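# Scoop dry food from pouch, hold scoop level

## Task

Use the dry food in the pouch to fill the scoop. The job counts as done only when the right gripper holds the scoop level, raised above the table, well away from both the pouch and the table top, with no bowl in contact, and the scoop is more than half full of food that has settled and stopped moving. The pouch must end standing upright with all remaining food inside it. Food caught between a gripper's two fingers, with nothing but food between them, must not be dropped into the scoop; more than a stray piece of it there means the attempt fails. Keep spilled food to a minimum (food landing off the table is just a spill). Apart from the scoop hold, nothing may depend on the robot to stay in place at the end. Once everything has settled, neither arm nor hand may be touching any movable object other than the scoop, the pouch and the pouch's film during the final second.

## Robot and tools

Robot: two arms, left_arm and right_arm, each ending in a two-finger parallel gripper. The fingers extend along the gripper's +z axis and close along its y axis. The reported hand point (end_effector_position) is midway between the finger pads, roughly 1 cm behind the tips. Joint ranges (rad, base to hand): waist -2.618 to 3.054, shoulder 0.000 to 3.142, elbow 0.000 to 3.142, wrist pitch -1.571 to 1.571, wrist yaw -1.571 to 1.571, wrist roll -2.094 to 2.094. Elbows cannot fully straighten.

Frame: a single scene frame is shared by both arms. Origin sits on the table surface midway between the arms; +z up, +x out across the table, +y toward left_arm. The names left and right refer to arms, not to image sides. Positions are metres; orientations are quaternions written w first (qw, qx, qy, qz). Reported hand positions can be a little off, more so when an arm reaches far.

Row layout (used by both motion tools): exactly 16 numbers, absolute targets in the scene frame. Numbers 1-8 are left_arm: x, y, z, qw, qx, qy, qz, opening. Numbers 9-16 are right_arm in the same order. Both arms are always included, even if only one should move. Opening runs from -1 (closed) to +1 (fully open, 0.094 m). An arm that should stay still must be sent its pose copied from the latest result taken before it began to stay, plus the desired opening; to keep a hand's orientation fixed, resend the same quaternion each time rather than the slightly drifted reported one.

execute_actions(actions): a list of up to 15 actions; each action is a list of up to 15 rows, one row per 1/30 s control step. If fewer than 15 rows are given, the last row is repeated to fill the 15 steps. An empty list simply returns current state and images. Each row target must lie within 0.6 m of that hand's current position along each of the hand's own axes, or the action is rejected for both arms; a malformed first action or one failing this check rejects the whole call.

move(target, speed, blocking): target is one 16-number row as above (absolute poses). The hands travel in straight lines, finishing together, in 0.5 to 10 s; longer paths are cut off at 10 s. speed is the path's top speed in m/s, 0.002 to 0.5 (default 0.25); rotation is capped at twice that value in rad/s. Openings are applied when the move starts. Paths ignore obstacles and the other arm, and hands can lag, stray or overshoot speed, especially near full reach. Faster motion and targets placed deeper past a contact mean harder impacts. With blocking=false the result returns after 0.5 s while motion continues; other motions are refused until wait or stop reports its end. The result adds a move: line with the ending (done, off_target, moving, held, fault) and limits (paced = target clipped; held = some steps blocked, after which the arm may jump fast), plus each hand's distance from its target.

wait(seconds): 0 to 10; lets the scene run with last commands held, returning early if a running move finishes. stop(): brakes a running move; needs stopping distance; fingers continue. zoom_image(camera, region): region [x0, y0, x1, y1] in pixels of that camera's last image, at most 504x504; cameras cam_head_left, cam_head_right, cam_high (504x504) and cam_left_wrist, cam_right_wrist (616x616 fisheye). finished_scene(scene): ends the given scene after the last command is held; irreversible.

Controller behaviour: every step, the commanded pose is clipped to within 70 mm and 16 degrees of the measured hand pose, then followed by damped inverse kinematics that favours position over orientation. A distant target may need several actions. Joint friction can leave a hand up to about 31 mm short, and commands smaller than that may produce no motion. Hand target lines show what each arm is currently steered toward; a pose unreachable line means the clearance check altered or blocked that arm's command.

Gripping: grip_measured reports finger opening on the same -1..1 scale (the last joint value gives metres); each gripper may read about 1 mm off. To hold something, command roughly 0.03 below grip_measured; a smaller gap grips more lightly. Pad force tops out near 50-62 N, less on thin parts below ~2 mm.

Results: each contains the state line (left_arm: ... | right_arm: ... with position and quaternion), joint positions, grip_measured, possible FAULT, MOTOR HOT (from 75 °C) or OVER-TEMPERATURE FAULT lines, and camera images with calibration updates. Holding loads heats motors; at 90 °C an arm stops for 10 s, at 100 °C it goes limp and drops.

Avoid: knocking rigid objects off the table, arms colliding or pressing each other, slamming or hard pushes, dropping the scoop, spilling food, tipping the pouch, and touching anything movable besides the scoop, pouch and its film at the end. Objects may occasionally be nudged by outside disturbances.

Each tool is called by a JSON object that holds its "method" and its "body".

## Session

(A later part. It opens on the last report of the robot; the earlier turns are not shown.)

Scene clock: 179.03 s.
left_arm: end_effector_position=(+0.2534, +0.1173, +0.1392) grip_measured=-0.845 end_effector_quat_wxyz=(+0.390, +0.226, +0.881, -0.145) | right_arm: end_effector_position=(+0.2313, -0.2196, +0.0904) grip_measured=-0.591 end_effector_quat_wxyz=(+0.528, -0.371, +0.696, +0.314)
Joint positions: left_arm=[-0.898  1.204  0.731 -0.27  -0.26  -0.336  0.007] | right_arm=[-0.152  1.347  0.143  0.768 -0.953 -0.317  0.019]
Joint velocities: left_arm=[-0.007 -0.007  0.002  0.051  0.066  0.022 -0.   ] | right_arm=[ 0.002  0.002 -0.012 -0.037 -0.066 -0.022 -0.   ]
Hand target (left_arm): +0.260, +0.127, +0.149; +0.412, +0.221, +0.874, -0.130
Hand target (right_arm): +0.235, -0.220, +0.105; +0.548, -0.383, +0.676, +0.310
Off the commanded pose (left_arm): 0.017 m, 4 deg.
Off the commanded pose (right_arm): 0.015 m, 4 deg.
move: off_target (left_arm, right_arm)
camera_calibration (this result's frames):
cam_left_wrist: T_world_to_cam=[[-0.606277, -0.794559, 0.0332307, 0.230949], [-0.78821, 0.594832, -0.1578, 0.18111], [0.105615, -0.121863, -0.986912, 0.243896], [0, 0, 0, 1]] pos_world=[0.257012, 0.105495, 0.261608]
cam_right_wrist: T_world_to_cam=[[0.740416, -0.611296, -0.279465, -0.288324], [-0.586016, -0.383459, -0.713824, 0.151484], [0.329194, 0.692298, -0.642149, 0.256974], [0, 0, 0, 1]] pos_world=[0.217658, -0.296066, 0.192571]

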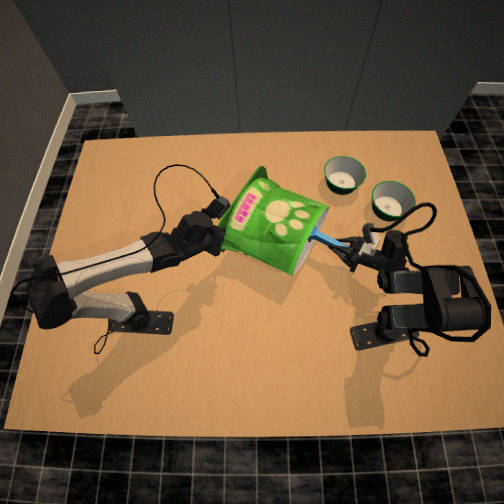

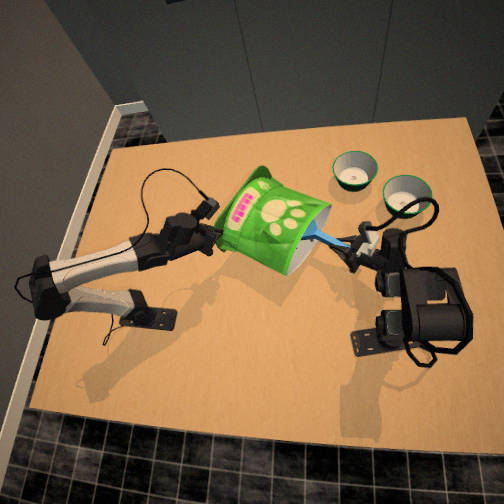

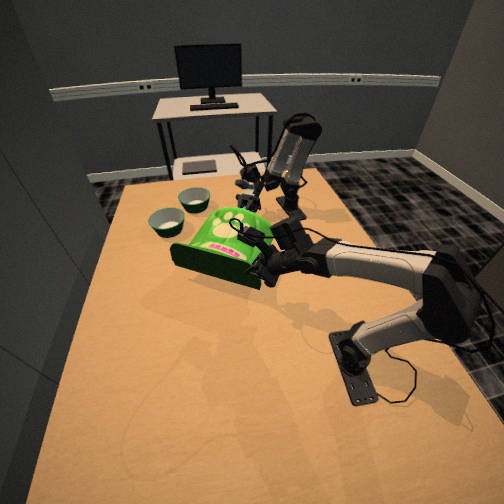

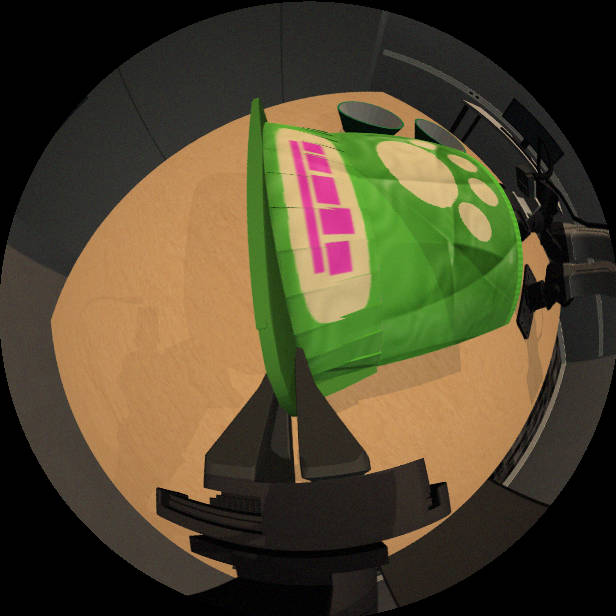

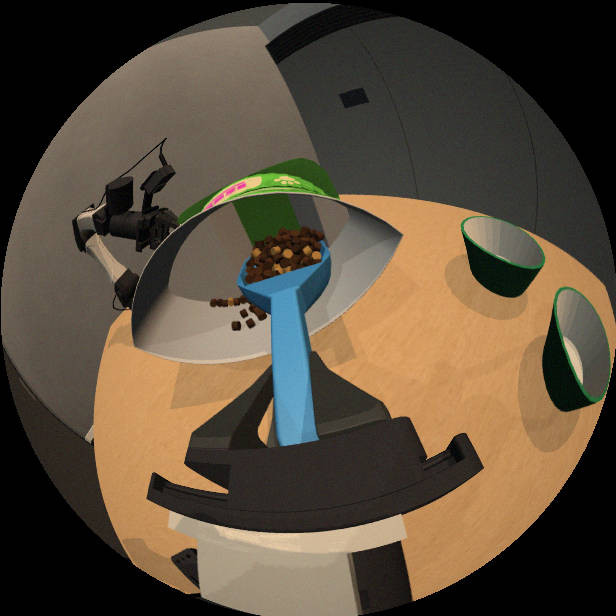

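Heaped. Raise the right, and tilt/drag the pouch further.

{"method": "move", "body": {"target": [0.28,0.16,0.145,0.40,0.195,0.877,-0.185,-0.92,0.235,-0.225,0.15,0.553,-0.380,0.672,0.313,-0.66], "speed": 0.03}}

Scene clock: 181.40 s.
left_arm: end_effector_position=(+0.2661, +0.1486, +0.1294) grip_measured=-0.845 end_effector_quat_wxyz=(+0.360, +0.205, +0.886, -0.205) | right_arm: end_effector_position=(+0.2280, -0.2244, +0.1267) grip_measured=-0.591 end_effector_quat_wxyz=(+0.527, -0.365, +0.697, +0.320)
Joint positions: left_arm=[-0.675  1.129  0.643 -0.229  0.013 -0.28   0.007] | right_arm=[-0.182  1.089  0.224  0.418 -0.984 -0.317  0.019]
Joint velocities: left_arm=[ 0.012  0.017 -0.007 -0.007  0.037 -0.051 -0.001] | right_arm=[-0.002  0.002 -0.007 -0.11  -0.007 -0.037 -0.002]
Hand target (left_arm): +0.278, +0.159, +0.145; +0.397, +0.193, +0.878, -0.188
Hand target (right_arm): +0.234, -0.225, +0.150; +0.553, -0.380, +0.672, +0.312
Off the commanded pose (left_arm): 0.024 m, 5 deg.
Off the commanded pose (right_arm): 0.024 m, 5 deg.
move: off_target (left_arm, right_arm)
camera_calibration (this result's frames):
cam_left_wrist: T_world_to_cam=[[-0.61053, -0.772766, 0.173454, 0.243556], [-0.791876, 0.591849, -0.150492, 0.171477], [0.0136362, -0.229234, -0.973276, 0.275353], [0, 0, 0, 1]] pos_world=[0.280732, 0.149843, 0.251554]
cam_right_wrist: T_world_to_cam=[[0.735785, -0.609453, -0.295275, -0.275195], [-0.594718, -0.372941, -0.712198, 0.177725], [0.32393, 0.69963, -0.636857, 0.286946], [0, 0, 0, 1]] pos_world=[0.21523, -0.302194, 0.228061]

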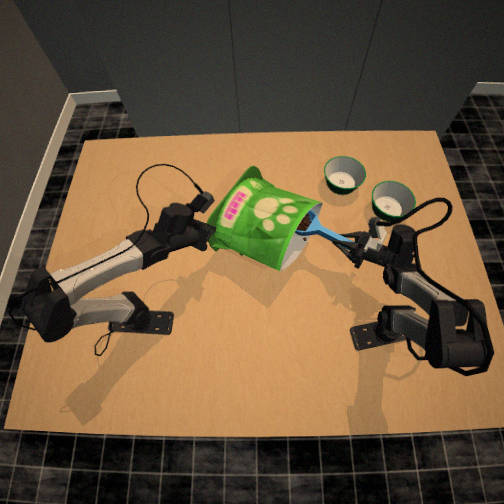

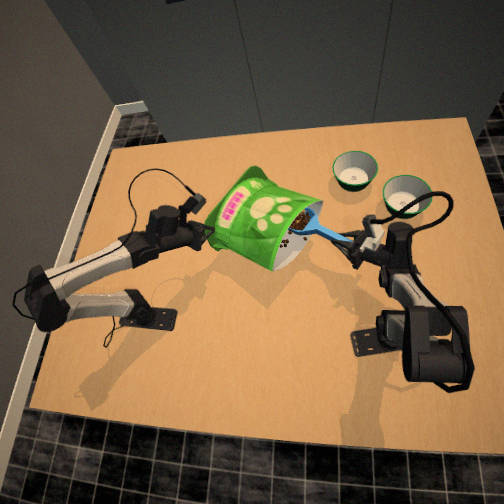

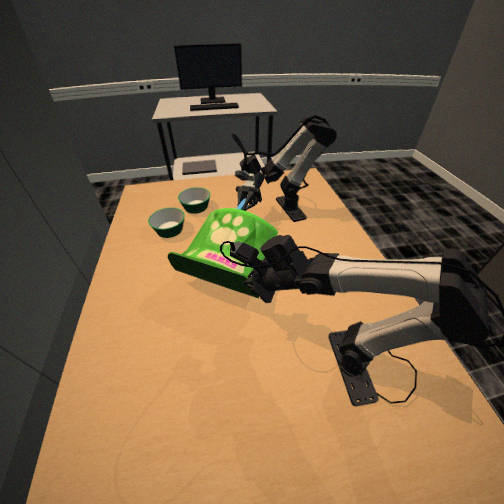

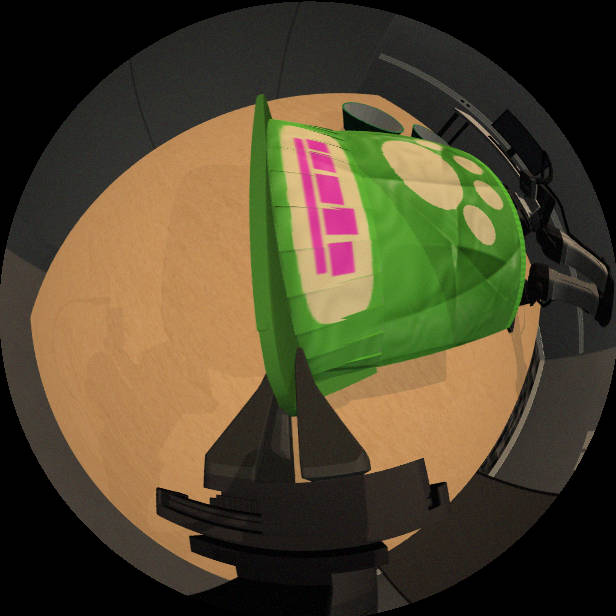

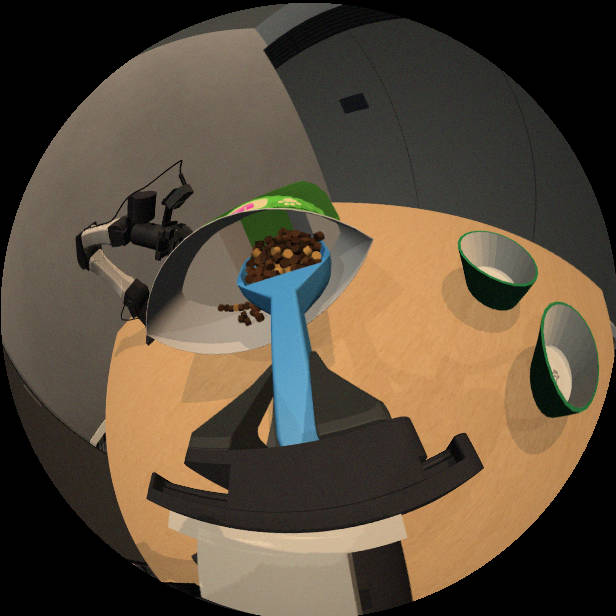

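{"method": "move", "body": {"target": [0.33,0.20,0.145,0.40,0.195,0.877,-0.185,-0.92,0.225,-0.26,0.165,0.553,-0.380,0.672,0.313,-0.66], "speed": 0.03}}

Scene clock: 184.57 s.
left_arm: end_effector_position=(+0.2936, +0.1830, +0.1254) grip_measured=-0.845 end_effector_quat_wxyz=(+0.340, +0.219, +0.882, -0.240) | right_arm: end_effector_position=(+0.2215, -0.2588, +0.1426) grip_measured=-0.591 end_effector_quat_wxyz=(+0.530, -0.360, +0.697, +0.321)
Joint positions: left_arm=[-0.398  1.172  0.658 -0.24   0.305 -0.097  0.007] | right_arm=[-0.391  1.006  0.311  0.071 -1.163 -0.516  0.019]
Joint velocities: left_arm=[ 0.012  0.007  0.027 -0.022  0.022 -0.007 -0.   ] | right_arm=[ 0.012  0.012 -0.007 -0.066  0.022 -0.022 -0.001]
Hand target (left_arm): +0.325, +0.201, +0.147; +0.397, +0.192, +0.877, -0.191
Hand target (right_arm): +0.225, -0.260, +0.165; +0.554, -0.380, +0.672, +0.312
Off the commanded pose (left_arm): 0.045 m, 10 deg.
Off the commanded pose (right_arm): 0.023 m, 5 deg.
move: off_target (left_arm, right_arm)
camera_calibration (this result's frames):
cam_left_wrist: T_world_to_cam=[[-0.647011, -0.725862, 0.233455, 0.282224], [-0.761323, 0.631872, -0.145346, 0.15535], [-0.0420123, -0.271775, -0.961443, 0.301572], [0, 0, 0, 1]] pos_world=[0.313543, 0.188654, 0.246637]
cam_right_wrist: T_world_to_cam=[[0.731821, -0.611283, -0.301282, -0.285422], [-0.597139, -0.362119, -0.715748, 0.176218], [0.328425, 0.703706, -0.630027, 0.322319], [0, 0, 0, 1]] pos_world=[0.208246, -0.33748, 0.243205]

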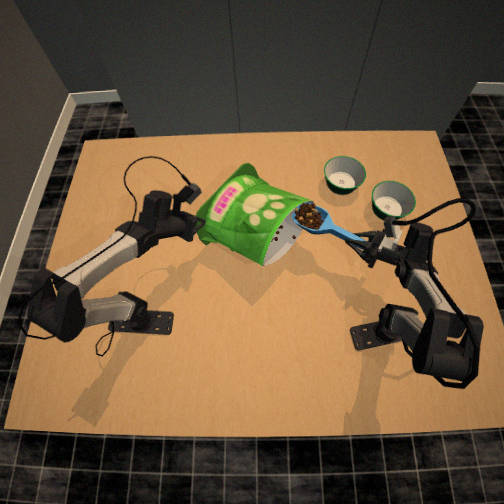

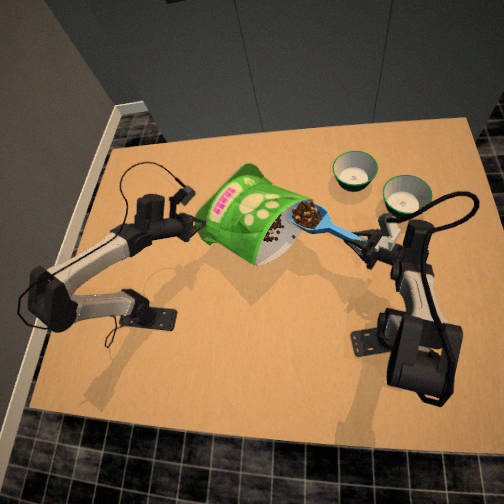

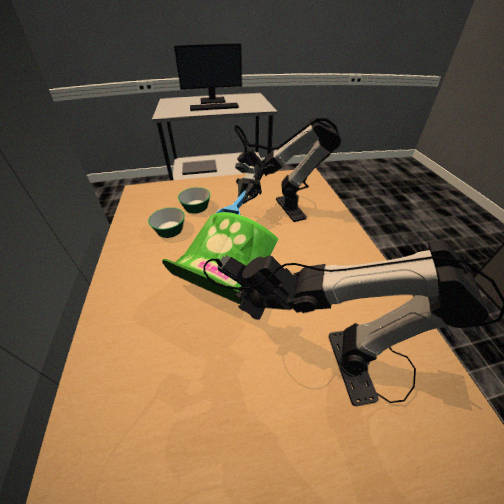

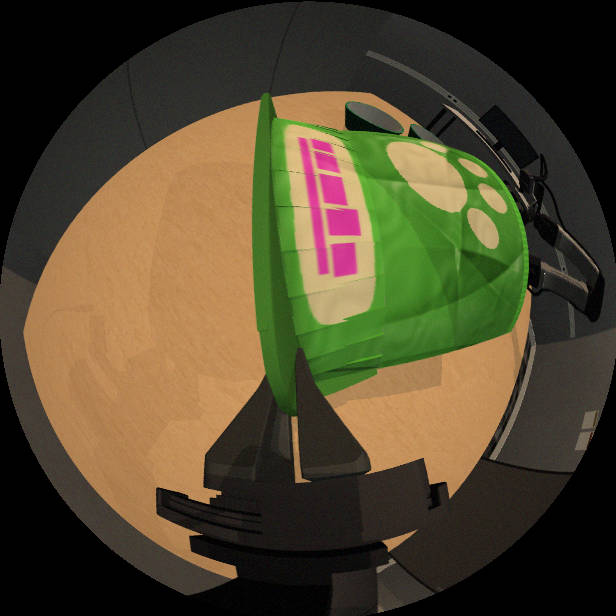

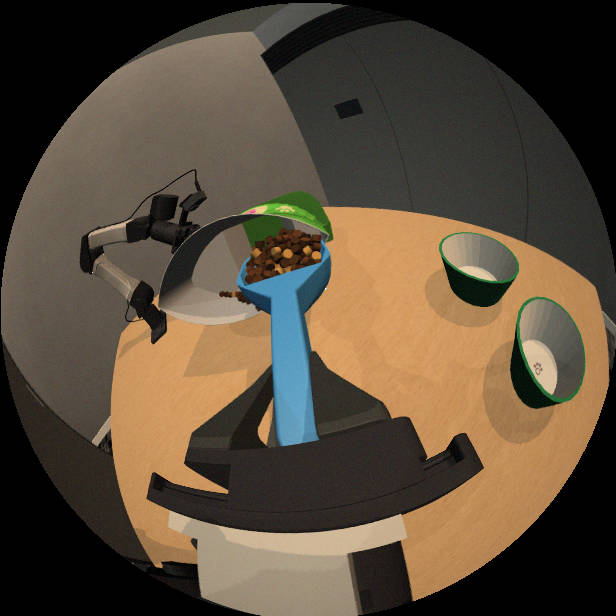

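Nearly out. Withdraw a bit more, moving toward −x.

{"method": "move", "body": {"target": [0.30,0.21,0.135,0.36,0.205,0.882,-0.225,-0.92,0.19,-0.285,0.17,0.553,-0.380,0.672,0.313,-0.66], "speed": 0.03}}

Scene clock: 187.00 s.
left_arm: end_effector_position=(+0.2886, +0.1967, +0.1229) grip_measured=-0.845 end_effector_quat_wxyz=(+0.326, +0.213, +0.886, -0.253) | right_arm: end_effector_position=(+0.1863, -0.2833, +0.1542) grip_measured=-0.591 end_effector_quat_wxyz=(+0.538, -0.374, +0.690, +0.307)
Joint positions: left_arm=[-0.328  1.146  0.644 -0.286  0.379 -0.068  0.007] | right_arm=[-0.616  0.929  0.43  -0.614 -1.309 -1.076  0.019]
Joint velocities: left_arm=[ 0.007 -0.002 -0.022 -0.007  0.037  0.007  0.   ] | right_arm=[-0.002 -0.002  0.017 -0.139 -0.022 -0.081  0.   ]
Hand target (left_arm): +0.299, +0.209, +0.135; +0.359, +0.204, +0.882, -0.227
Hand target (right_arm): +0.190, -0.285, +0.170; +0.555, -0.378, +0.672, +0.312
Off the commanded pose (left_arm): 0.021 m, 5 deg.
Off the commanded pose (right_arm): 0.016 m, 3 deg.
move: off_target (left_arm, right_arm)
camera_calibration (this result's frames):
cam_left_wrist: T_world_to_cam=[[-0.640376, -0.718995, 0.270121, 0.281823], [-0.764243, 0.631514, -0.130857, 0.141637], [-0.0765, -0.290236, -0.953893, 0.315321], [0, 0, 0, 1]] pos_world=[0.312839, 0.204701, 0.24319]
cam_right_wrist: T_world_to_cam=[[0.744602, -0.615117, -0.259228, -0.281131], [-0.568912, -0.381673, -0.728468, 0.145808], [0.349153, 0.689896, -0.634142, 0.351312], [0, 0, 0, 1]] pos_world=[0.169621, -0.359646, 0.256121]

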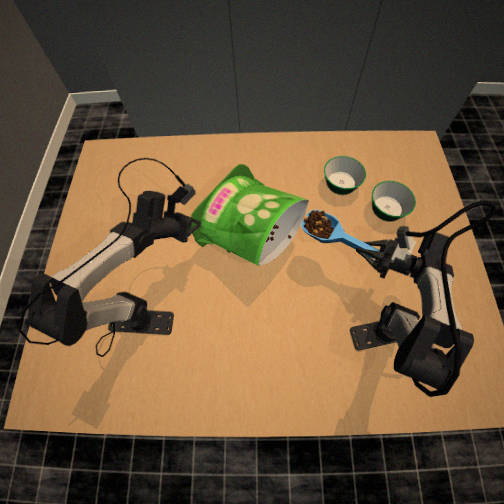

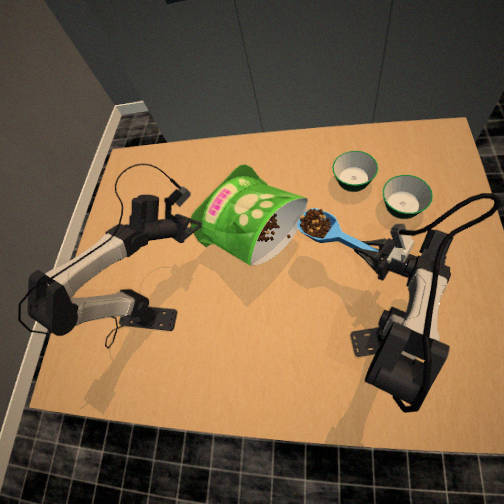

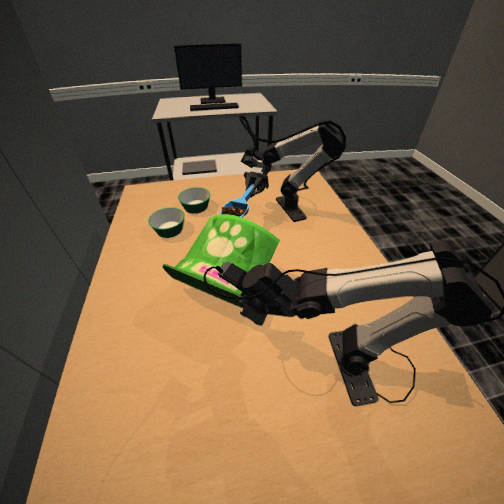

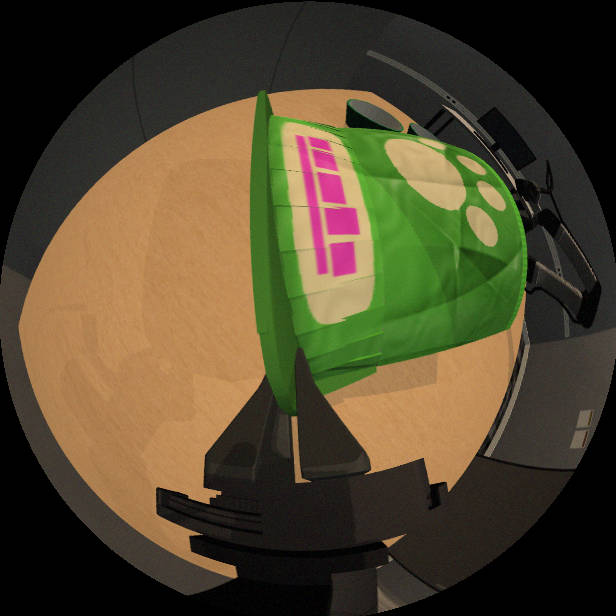

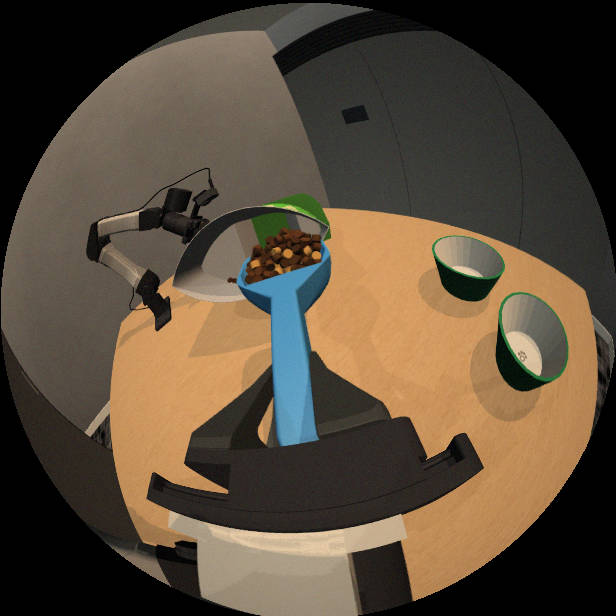

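{"method": "move", "body": {"target": [0.31,0.228,0.095,0.274,0.150,0.873,-0.376,-0.92,0.205,-0.30,0.22,0.588,-0.295,0.713,0.243,-0.66], "speed": 0.05}}

{"method": "move", "body": {"target": [0.32,0.242,0.055,0.215,0.084,0.841,-0.490,-0.92,0.22,-0.31,0.27,0.614,-0.200,0.746,0.165,-0.66], "speed": 0.05}}

Scene clock: 190.83 s.
left_arm: end_effector_position=(+0.3024, +0.2251, +0.0897) grip_measured=-0.845 end_effector_quat_wxyz=(+0.251, +0.132, +0.879, -0.383) | right_arm: end_effector_position=(+0.2002, -0.2988, +0.1947) grip_measured=-0.591 end_effector_quat_wxyz=(+0.559, -0.273, +0.736, +0.267)
Joint positions: left_arm=[-0.045  1.362  0.617 -0.208  0.778 -0.062  0.007] | right_arm=[-0.617  0.655  0.432 -0.408 -1.165 -0.502  0.019]
Joint velocities: left_arm=[-0.017  0.002 -0.007 -0.095 -0.022 -0.066 -0.001] | right_arm=[-0.007  0.007  0.002  0.007 -0.022  0.066  0.001]
Hand target (left_arm): +0.308, +0.227, +0.097; +0.273, +0.148, +0.872, -0.379
Hand target (right_arm): +0.203, -0.299, +0.219; +0.586, -0.296, +0.714, +0.242
Off the commanded pose (left_arm): 0.010 m, 3 deg.
Off the commanded pose (right_arm): 0.026 m, 6 deg.
move: off_target (left_arm, right_arm)
camera_calibration (this result's frames):
cam_left_wrist: T_world_to_cam=[[-0.531027, -0.621124, 0.576381, 0.237443], [-0.803277, 0.585531, -0.109085, 0.150107], [-0.269734, -0.52092, -0.809868, 0.390426], [0, 0, 0, 1]] pos_world=[0.351977, 0.262971, 0.19571]
cam_right_wrist: T_world_to_cam=[[0.569915, -0.756248, -0.321381, -0.285571], [-0.675292, -0.208222, -0.707548, 0.246351], [0.468163, 0.620268, -0.629357, 0.337263], [0, 0, 0, 1]] pos_world=[0.171216, -0.37386, 0.294788]

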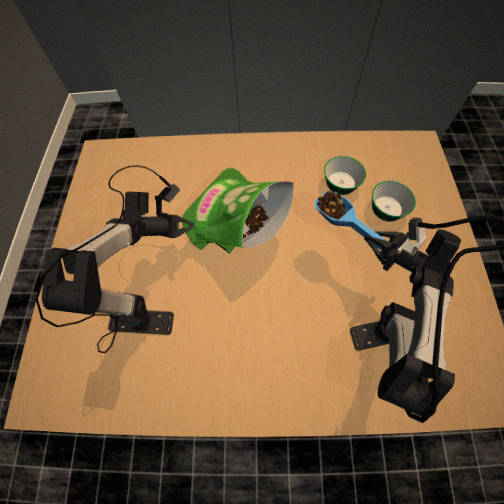

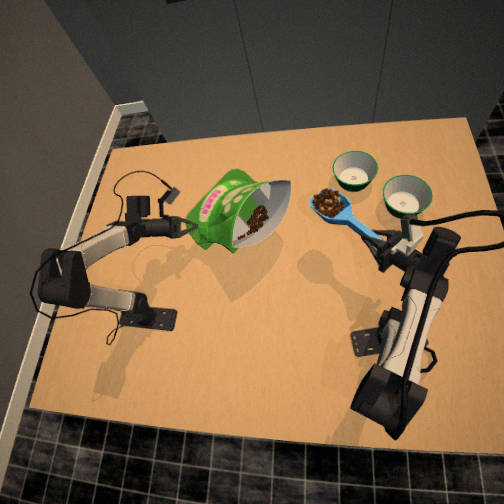

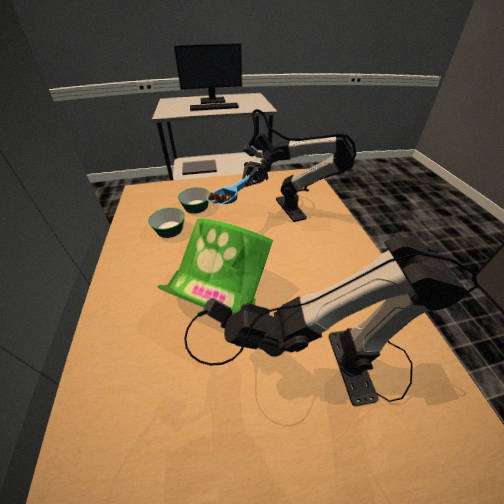

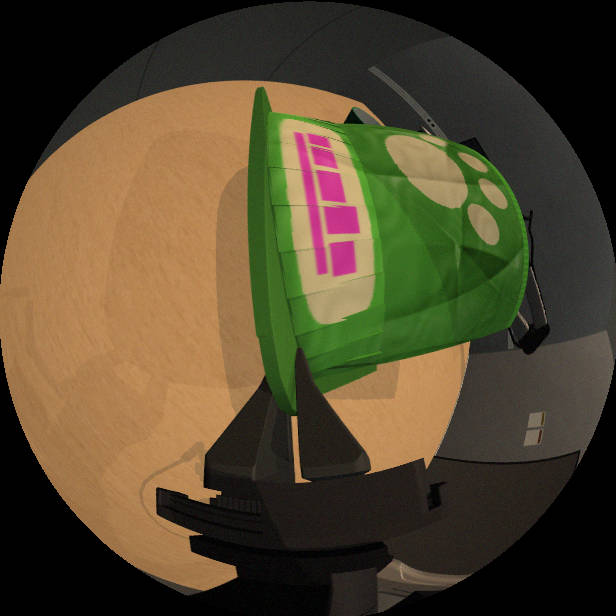

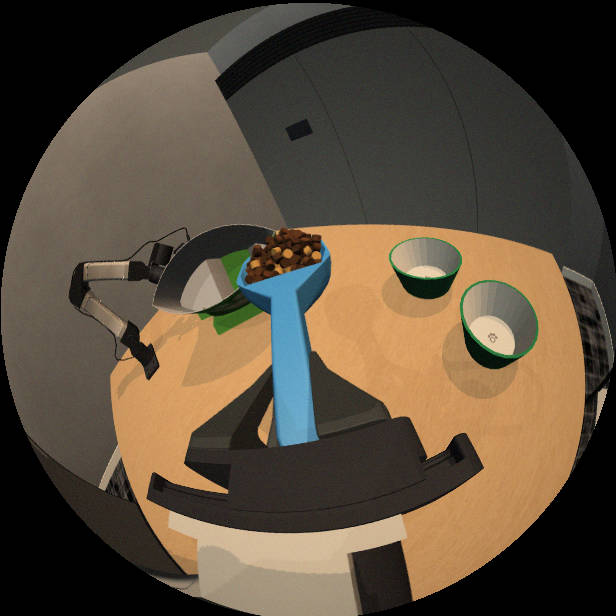

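Scene clock: 193.93 s.
left_arm: end_effector_position=(+0.3145, +0.2420, +0.0506) grip_measured=-0.844 end_effector_quat_wxyz=(+0.202, +0.075, +0.846, -0.487) | right_arm: end_effector_position=(+0.2177, -0.3118, +0.2384) grip_measured=-0.591 end_effector_quat_wxyz=(+0.575, -0.181, +0.776, +0.183)
Joint positions: left_arm=[ 0.109  1.67   0.617 -0.054  1.052 -0.04   0.007] | right_arm=[-0.461  0.546  0.557 -0.402 -0.78  -0.203  0.019]
Joint velocities: left_arm=[-0.012 -0.007 -0.022 -0.037  0.037 -0.007  0.   ] | right_arm=[ 0.007 -0.012  0.012 -0.066  0.081 -0.007 -0.001]
Hand target (left_arm): +0.319, +0.241, +0.057; +0.215, +0.084, +0.840, -0.492
Hand target (right_arm): +0.217, -0.310, +0.269; +0.612, -0.201, +0.747, +0.164
Off the commanded pose (left_arm): 0.007 m, 2 deg.
Off the commanded pose (right_arm): 0.032 m, 6 deg.
move: off_target (right_arm)
camera_calibration (this result's frames):
cam_left_wrist: T_world_to_cam=[[-0.435547, -0.469438, 0.768067, 0.20042], [-0.820226, 0.558486, -0.123782, 0.158327], [-0.370847, -0.683902, -0.628292, 0.432913], [0, 0, 0, 1]] pos_world=[0.377701, 0.301732, 0.137658]
cam_right_wrist: T_world_to_cam=[[0.348113, -0.886305, -0.305419, -0.287372], [-0.725681, -0.0485206, -0.686319, 0.342063], [0.593469, 0.460553, -0.660065, 0.294867], [0, 0, 0, 1]] pos_world=[0.173272, -0.373904, 0.341626]

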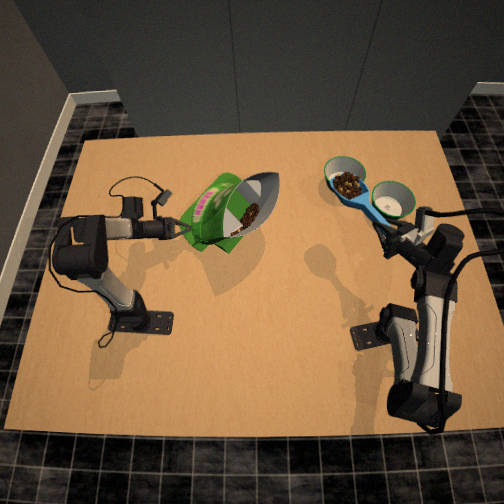

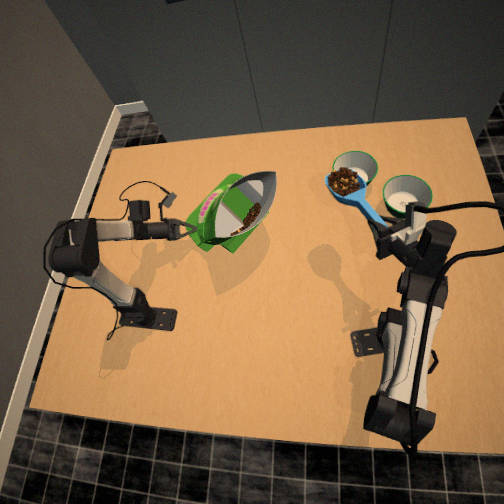

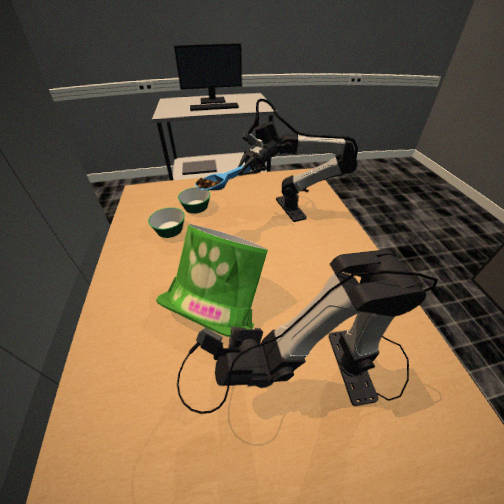

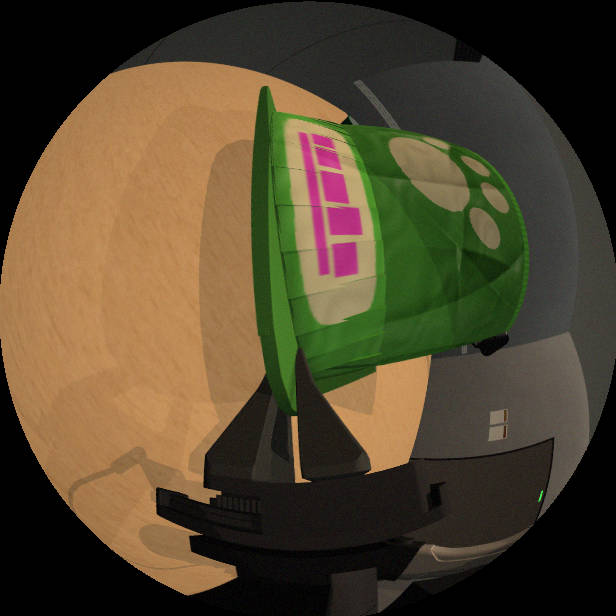

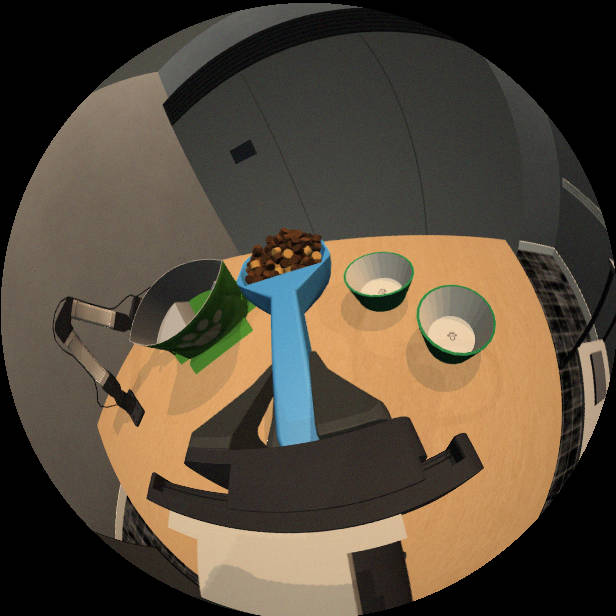

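{"method": "move", "body": {"target": [0.317,0.246,0.055,0.25,0.13,0.87,-0.40,-0.35,0.22,-0.31,0.25,0.627,-0.197,0.735,0.160,-0.66], "speed": 0.06}}

{"method": "move", "body": {"target": [0.322,0.254,0.028,0.25,0.13,0.87,-0.40,-0.35,0.22,-0.31,0.25,0.627,-0.197,0.735,0.160,-0.66], "speed": 0.02}}

Scene clock: 196.50 s.
left_arm: end_effector_position=(+0.3216, +0.2488, +0.0533) grip_measured=-0.353 end_effector_quat_wxyz=(+0.248, +0.122, +0.872, -0.404) | right_arm: end_effector_position=(+0.2202, -0.3121, +0.2418) grip_measured=-0.591 end_effector_quat_wxyz=(+0.606, -0.186, +0.754, +0.169)
Joint positions: left_arm=[ 0.076  1.574  0.617 -0.09   0.882  0.046  0.03 ] | right_arm=[-0.449  0.502  0.494 -0.284 -0.762 -0.175  0.019]
Joint velocities: left_arm=[-0.002 -0.002 -0.007  0.007 -0.007 -0.037 -0.001] | right_arm=[ 0.002 -0.022 -0.002 -0.037  0.022 -0.081 -0.   ]
Hand target (left_arm): +0.317, +0.246, +0.054; +0.251, +0.130, +0.872, -0.400
Hand target (right_arm): +0.220, -0.310, +0.250; +0.627, -0.197, +0.737, +0.160
Off the commanded pose (left_arm): 0.006 m, 1 deg.
Off the commanded pose (right_arm): 0.009 m, 4 deg.
move: off_target (right_arm)
camera_calibration (this result's frames):
cam_left_wrist: T_world_to_cam=[[-0.520302, -0.594603, 0.61297, 0.271251], [-0.806835, 0.577467, -0.124696, 0.151658], [-0.279825, -0.559445, -0.780204, 0.389717], [0, 0, 0, 1]] pos_world=[0.372548, 0.291735, 0.156701]
cam_right_wrist: T_world_to_cam=[[0.360752, -0.893143, -0.268615, -0.301324], [-0.668479, -0.0467715, -0.742259, 0.347656], [0.650379, 0.447335, -0.61392, 0.267922], [0, 0, 0, 1]] pos_world=[0.166853, -0.372716, 0.341593]

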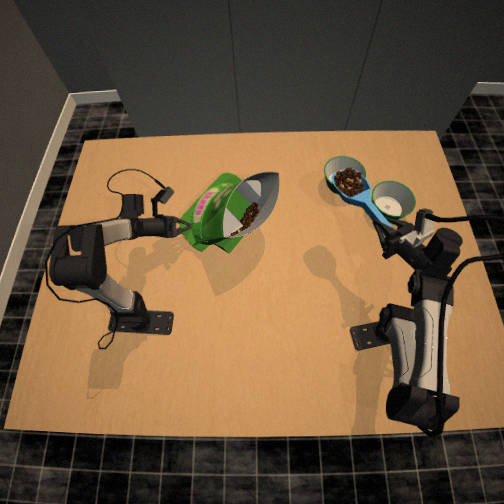

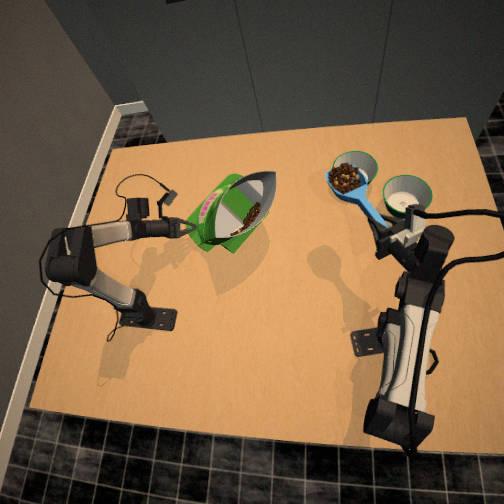

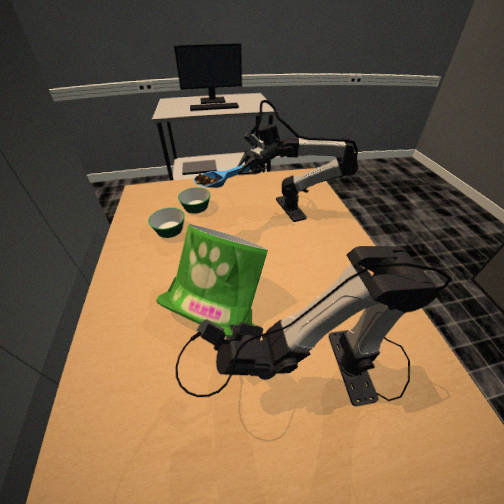

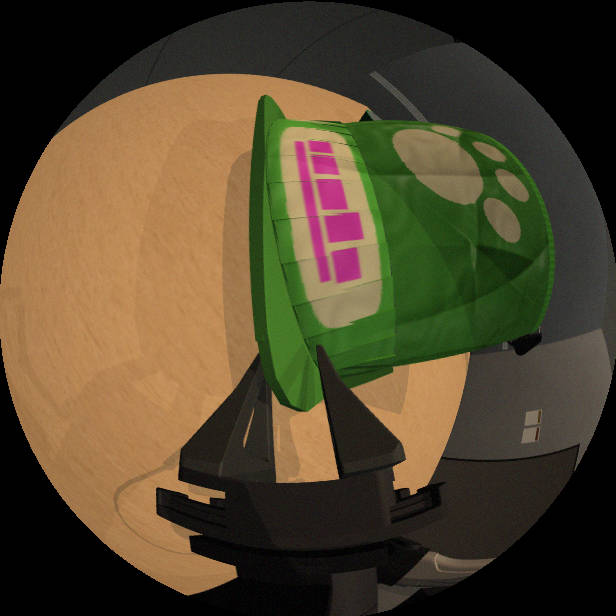

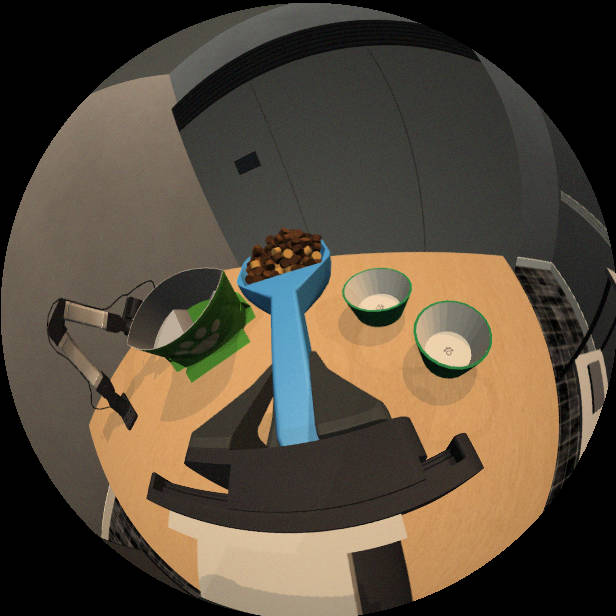

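Scene clock: 198.33 s.
left_arm: end_effector_position=(+0.3207, +0.2549, +0.0283) grip_measured=-0.352 end_effector_quat_wxyz=(+0.240, +0.119, +0.878, -0.397) | right_arm: end_effector_position=(+0.2204, -0.3121, +0.2424) grip_measured=-0.591 end_effector_quat_wxyz=(+0.607, -0.186, +0.754, +0.169)
Joint positions: left_arm=[ 0.093  1.657  0.596 -0.028  0.873  0.079  0.03 ] | right_arm=[-0.449  0.502  0.494 -0.28  -0.762 -0.173  0.019]
Joint velocities: left_arm=[ 0.007  0.007 -0.022  0.022 -0.007  0.037  0.001] | right_arm=[-0.002 -0.007 -0.002  0.007 -0.007 -0.037  0.001]
Hand target (left_arm): +0.321, +0.254, +0.028; +0.250, +0.130, +0.872, -0.401
Hand target (right_arm): +0.220, -0.310, +0.250; +0.627, -0.197, +0.737, +0.160
Off the commanded pose (left_arm): 0.002 m, 2 deg.
Off the commanded pose (right_arm): 0.008 m, 3 deg.
move: off_target (right_arm)
camera_calibration (this result's frames):
cam_left_wrist: T_world_to_cam=[[-0.50682, -0.606671, 0.61244, 0.288505], [-0.810614, 0.577131, -0.0991219, 0.144848], [-0.293324, -0.54669, -0.784278, 0.374569], [0, 0, 0, 1]] pos_world=[0.373506, 0.296204, 0.131431]
cam_right_wrist: T_world_to_cam=[[0.361162, -0.893153, -0.268029, -0.301498], [-0.66658, -0.0462755, -0.743996, 0.34842], [0.652099, 0.447366, -0.612071, 0.267406], [0, 0, 0, 1]] pos_world=[0.166765, -0.372789, 0.342084]

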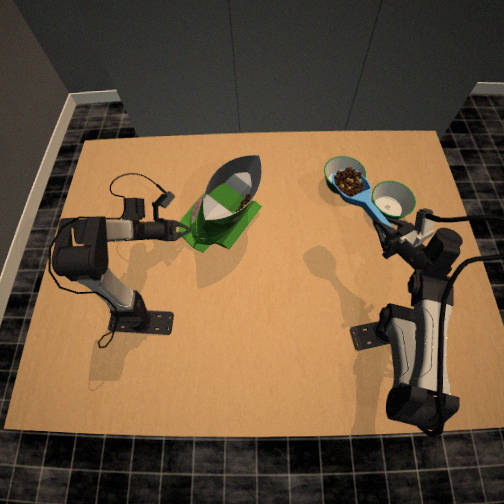

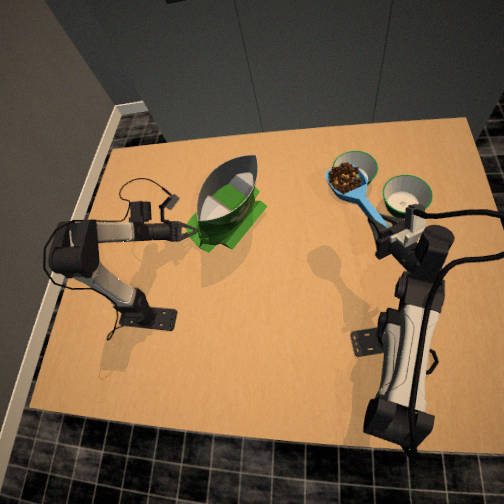

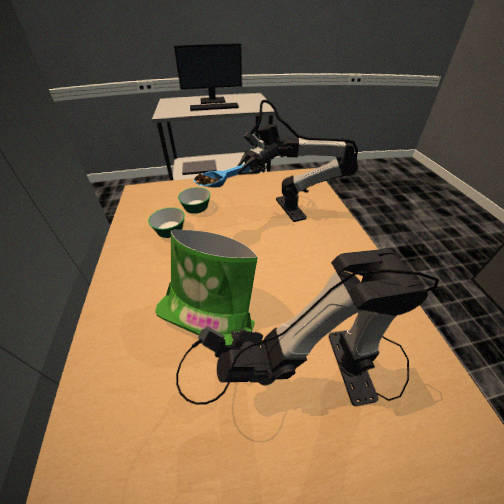

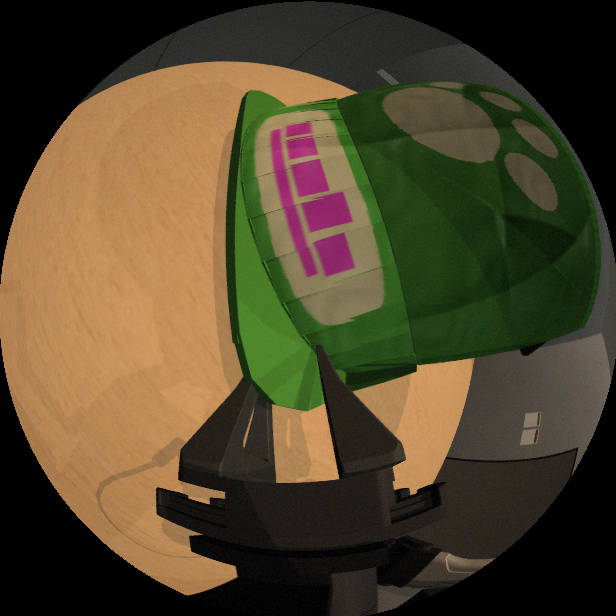

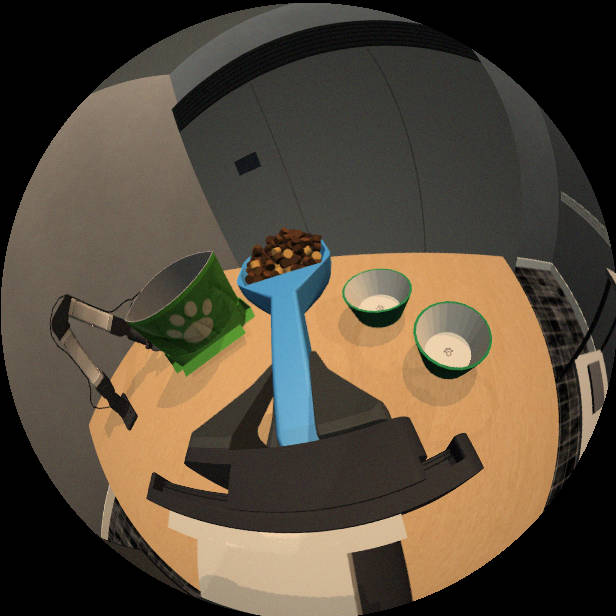

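Working. Now slide out horizontally slowly.

{"method": "move", "body": {"target": [0.312,0.29,0.024,0.25,0.13,0.87,-0.40,-0.35,0.22,-0.31,0.25,0.627,-0.197,0.735,0.160,-0.66], "speed": 0.015}}

Scene clock: 202.27 s.
left_arm: end_effector_position=(+0.3083, +0.2871, +0.0230) grip_measured=-0.352 end_effector_quat_wxyz=(+0.248, +0.129, +0.874, -0.397) | right_arm: end_effector_position=(+0.2204, -0.3121, +0.2425) grip_measured=-0.591 end_effector_quat_wxyz=(+0.608, -0.186, +0.753, +0.169)
Joint positions: left_arm=[ 0.232  1.668  0.596 -0.17   0.935  0.304  0.03 ] | right_arm=[-0.449  0.502  0.494 -0.28  -0.762 -0.173  0.019]
Joint velocities: left_arm=[-0.007 -0.017  0.007 -0.051 -0.037  0.022 -0.001] | right_arm=[ 0.002 -0.012  0.002 -0.007 -0.037  0.007  0.001]
Hand target (left_arm): +0.312, +0.289, +0.025; +0.252, +0.130, +0.871, -0.402
Hand target (right_arm): +0.220, -0.310, +0.250; +0.627, -0.197, +0.736, +0.160
Off the commanded pose (left_arm): 0.005 m, 1 deg.
Off the commanded pose (right_arm): 0.008 m, 3 deg.
move: off_target (right_arm)
camera_calibration (this result's frames):
cam_left_wrist: T_world_to_cam=[[-0.528881, -0.601031, 0.599205, 0.310576], [-0.800861, 0.587116, -0.117965, 0.11023], [-0.280902, -0.54227, -0.791857, 0.379414], [0, 0, 0, 1]] pos_world=[0.359115, 0.327693, 0.127346]
cam_right_wrist: T_world_to_cam=[[0.361261, -0.89318, -0.267805, -0.301576], [-0.666307, -0.0463512, -0.744236, 0.348462], [0.652324, 0.447303, -0.611877, 0.267323], [0, 0, 0, 1]] pos_world=[0.166749, -0.372784, 0.342143]

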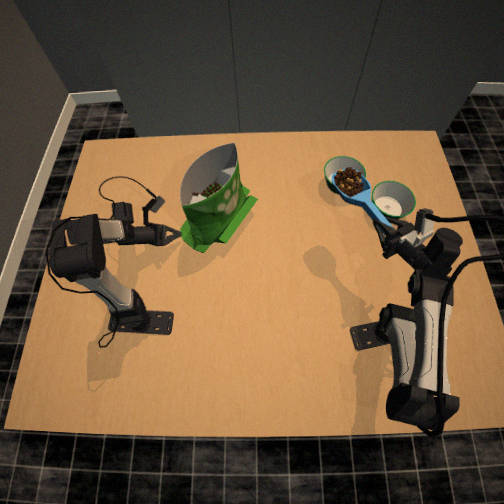

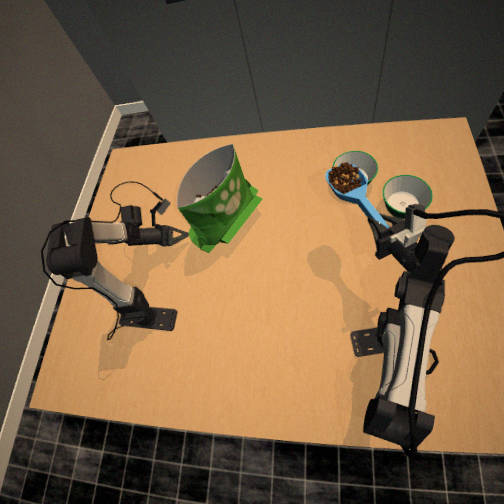

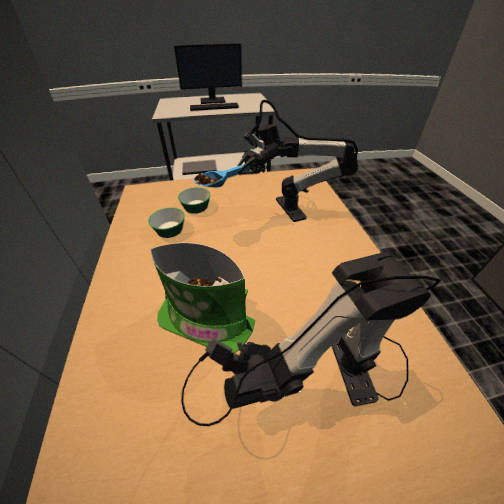

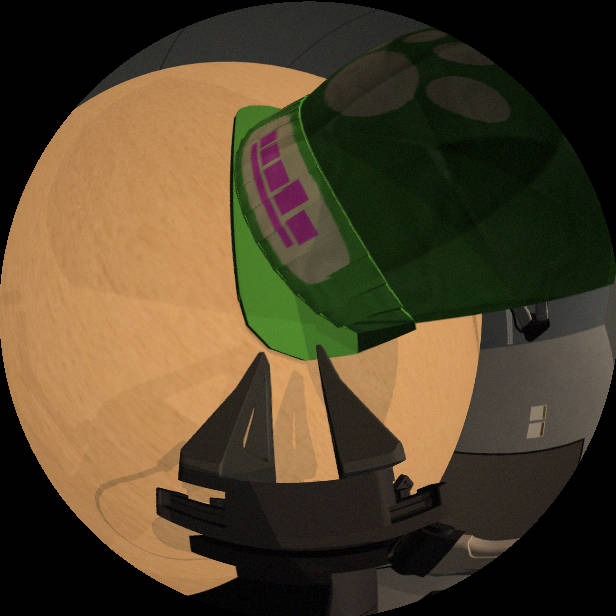

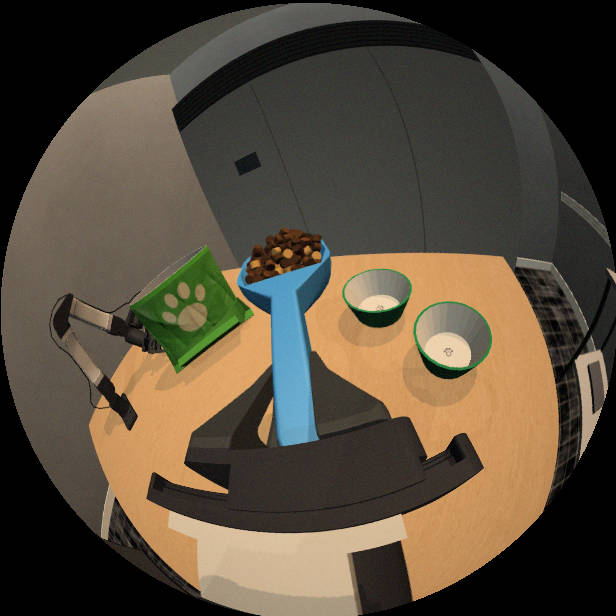

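Upright and free. Check scoop levelness.

{"method": "zoom_image", "body": {"camera": "cam_high", "region": [170,130,290,220]}}

Region (170, 130, 290, 220) of cam_high's 504x504 image, scaled by 4.200, with more detail than that image has; it fills the top 378 rows of this view, and the rest is white.

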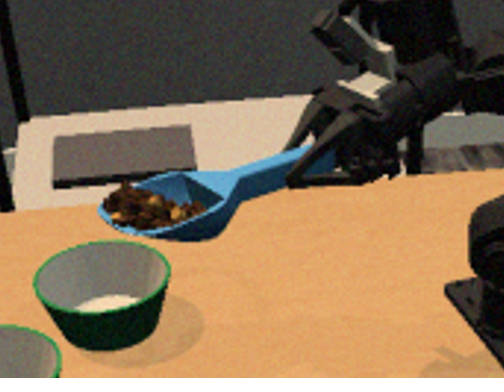

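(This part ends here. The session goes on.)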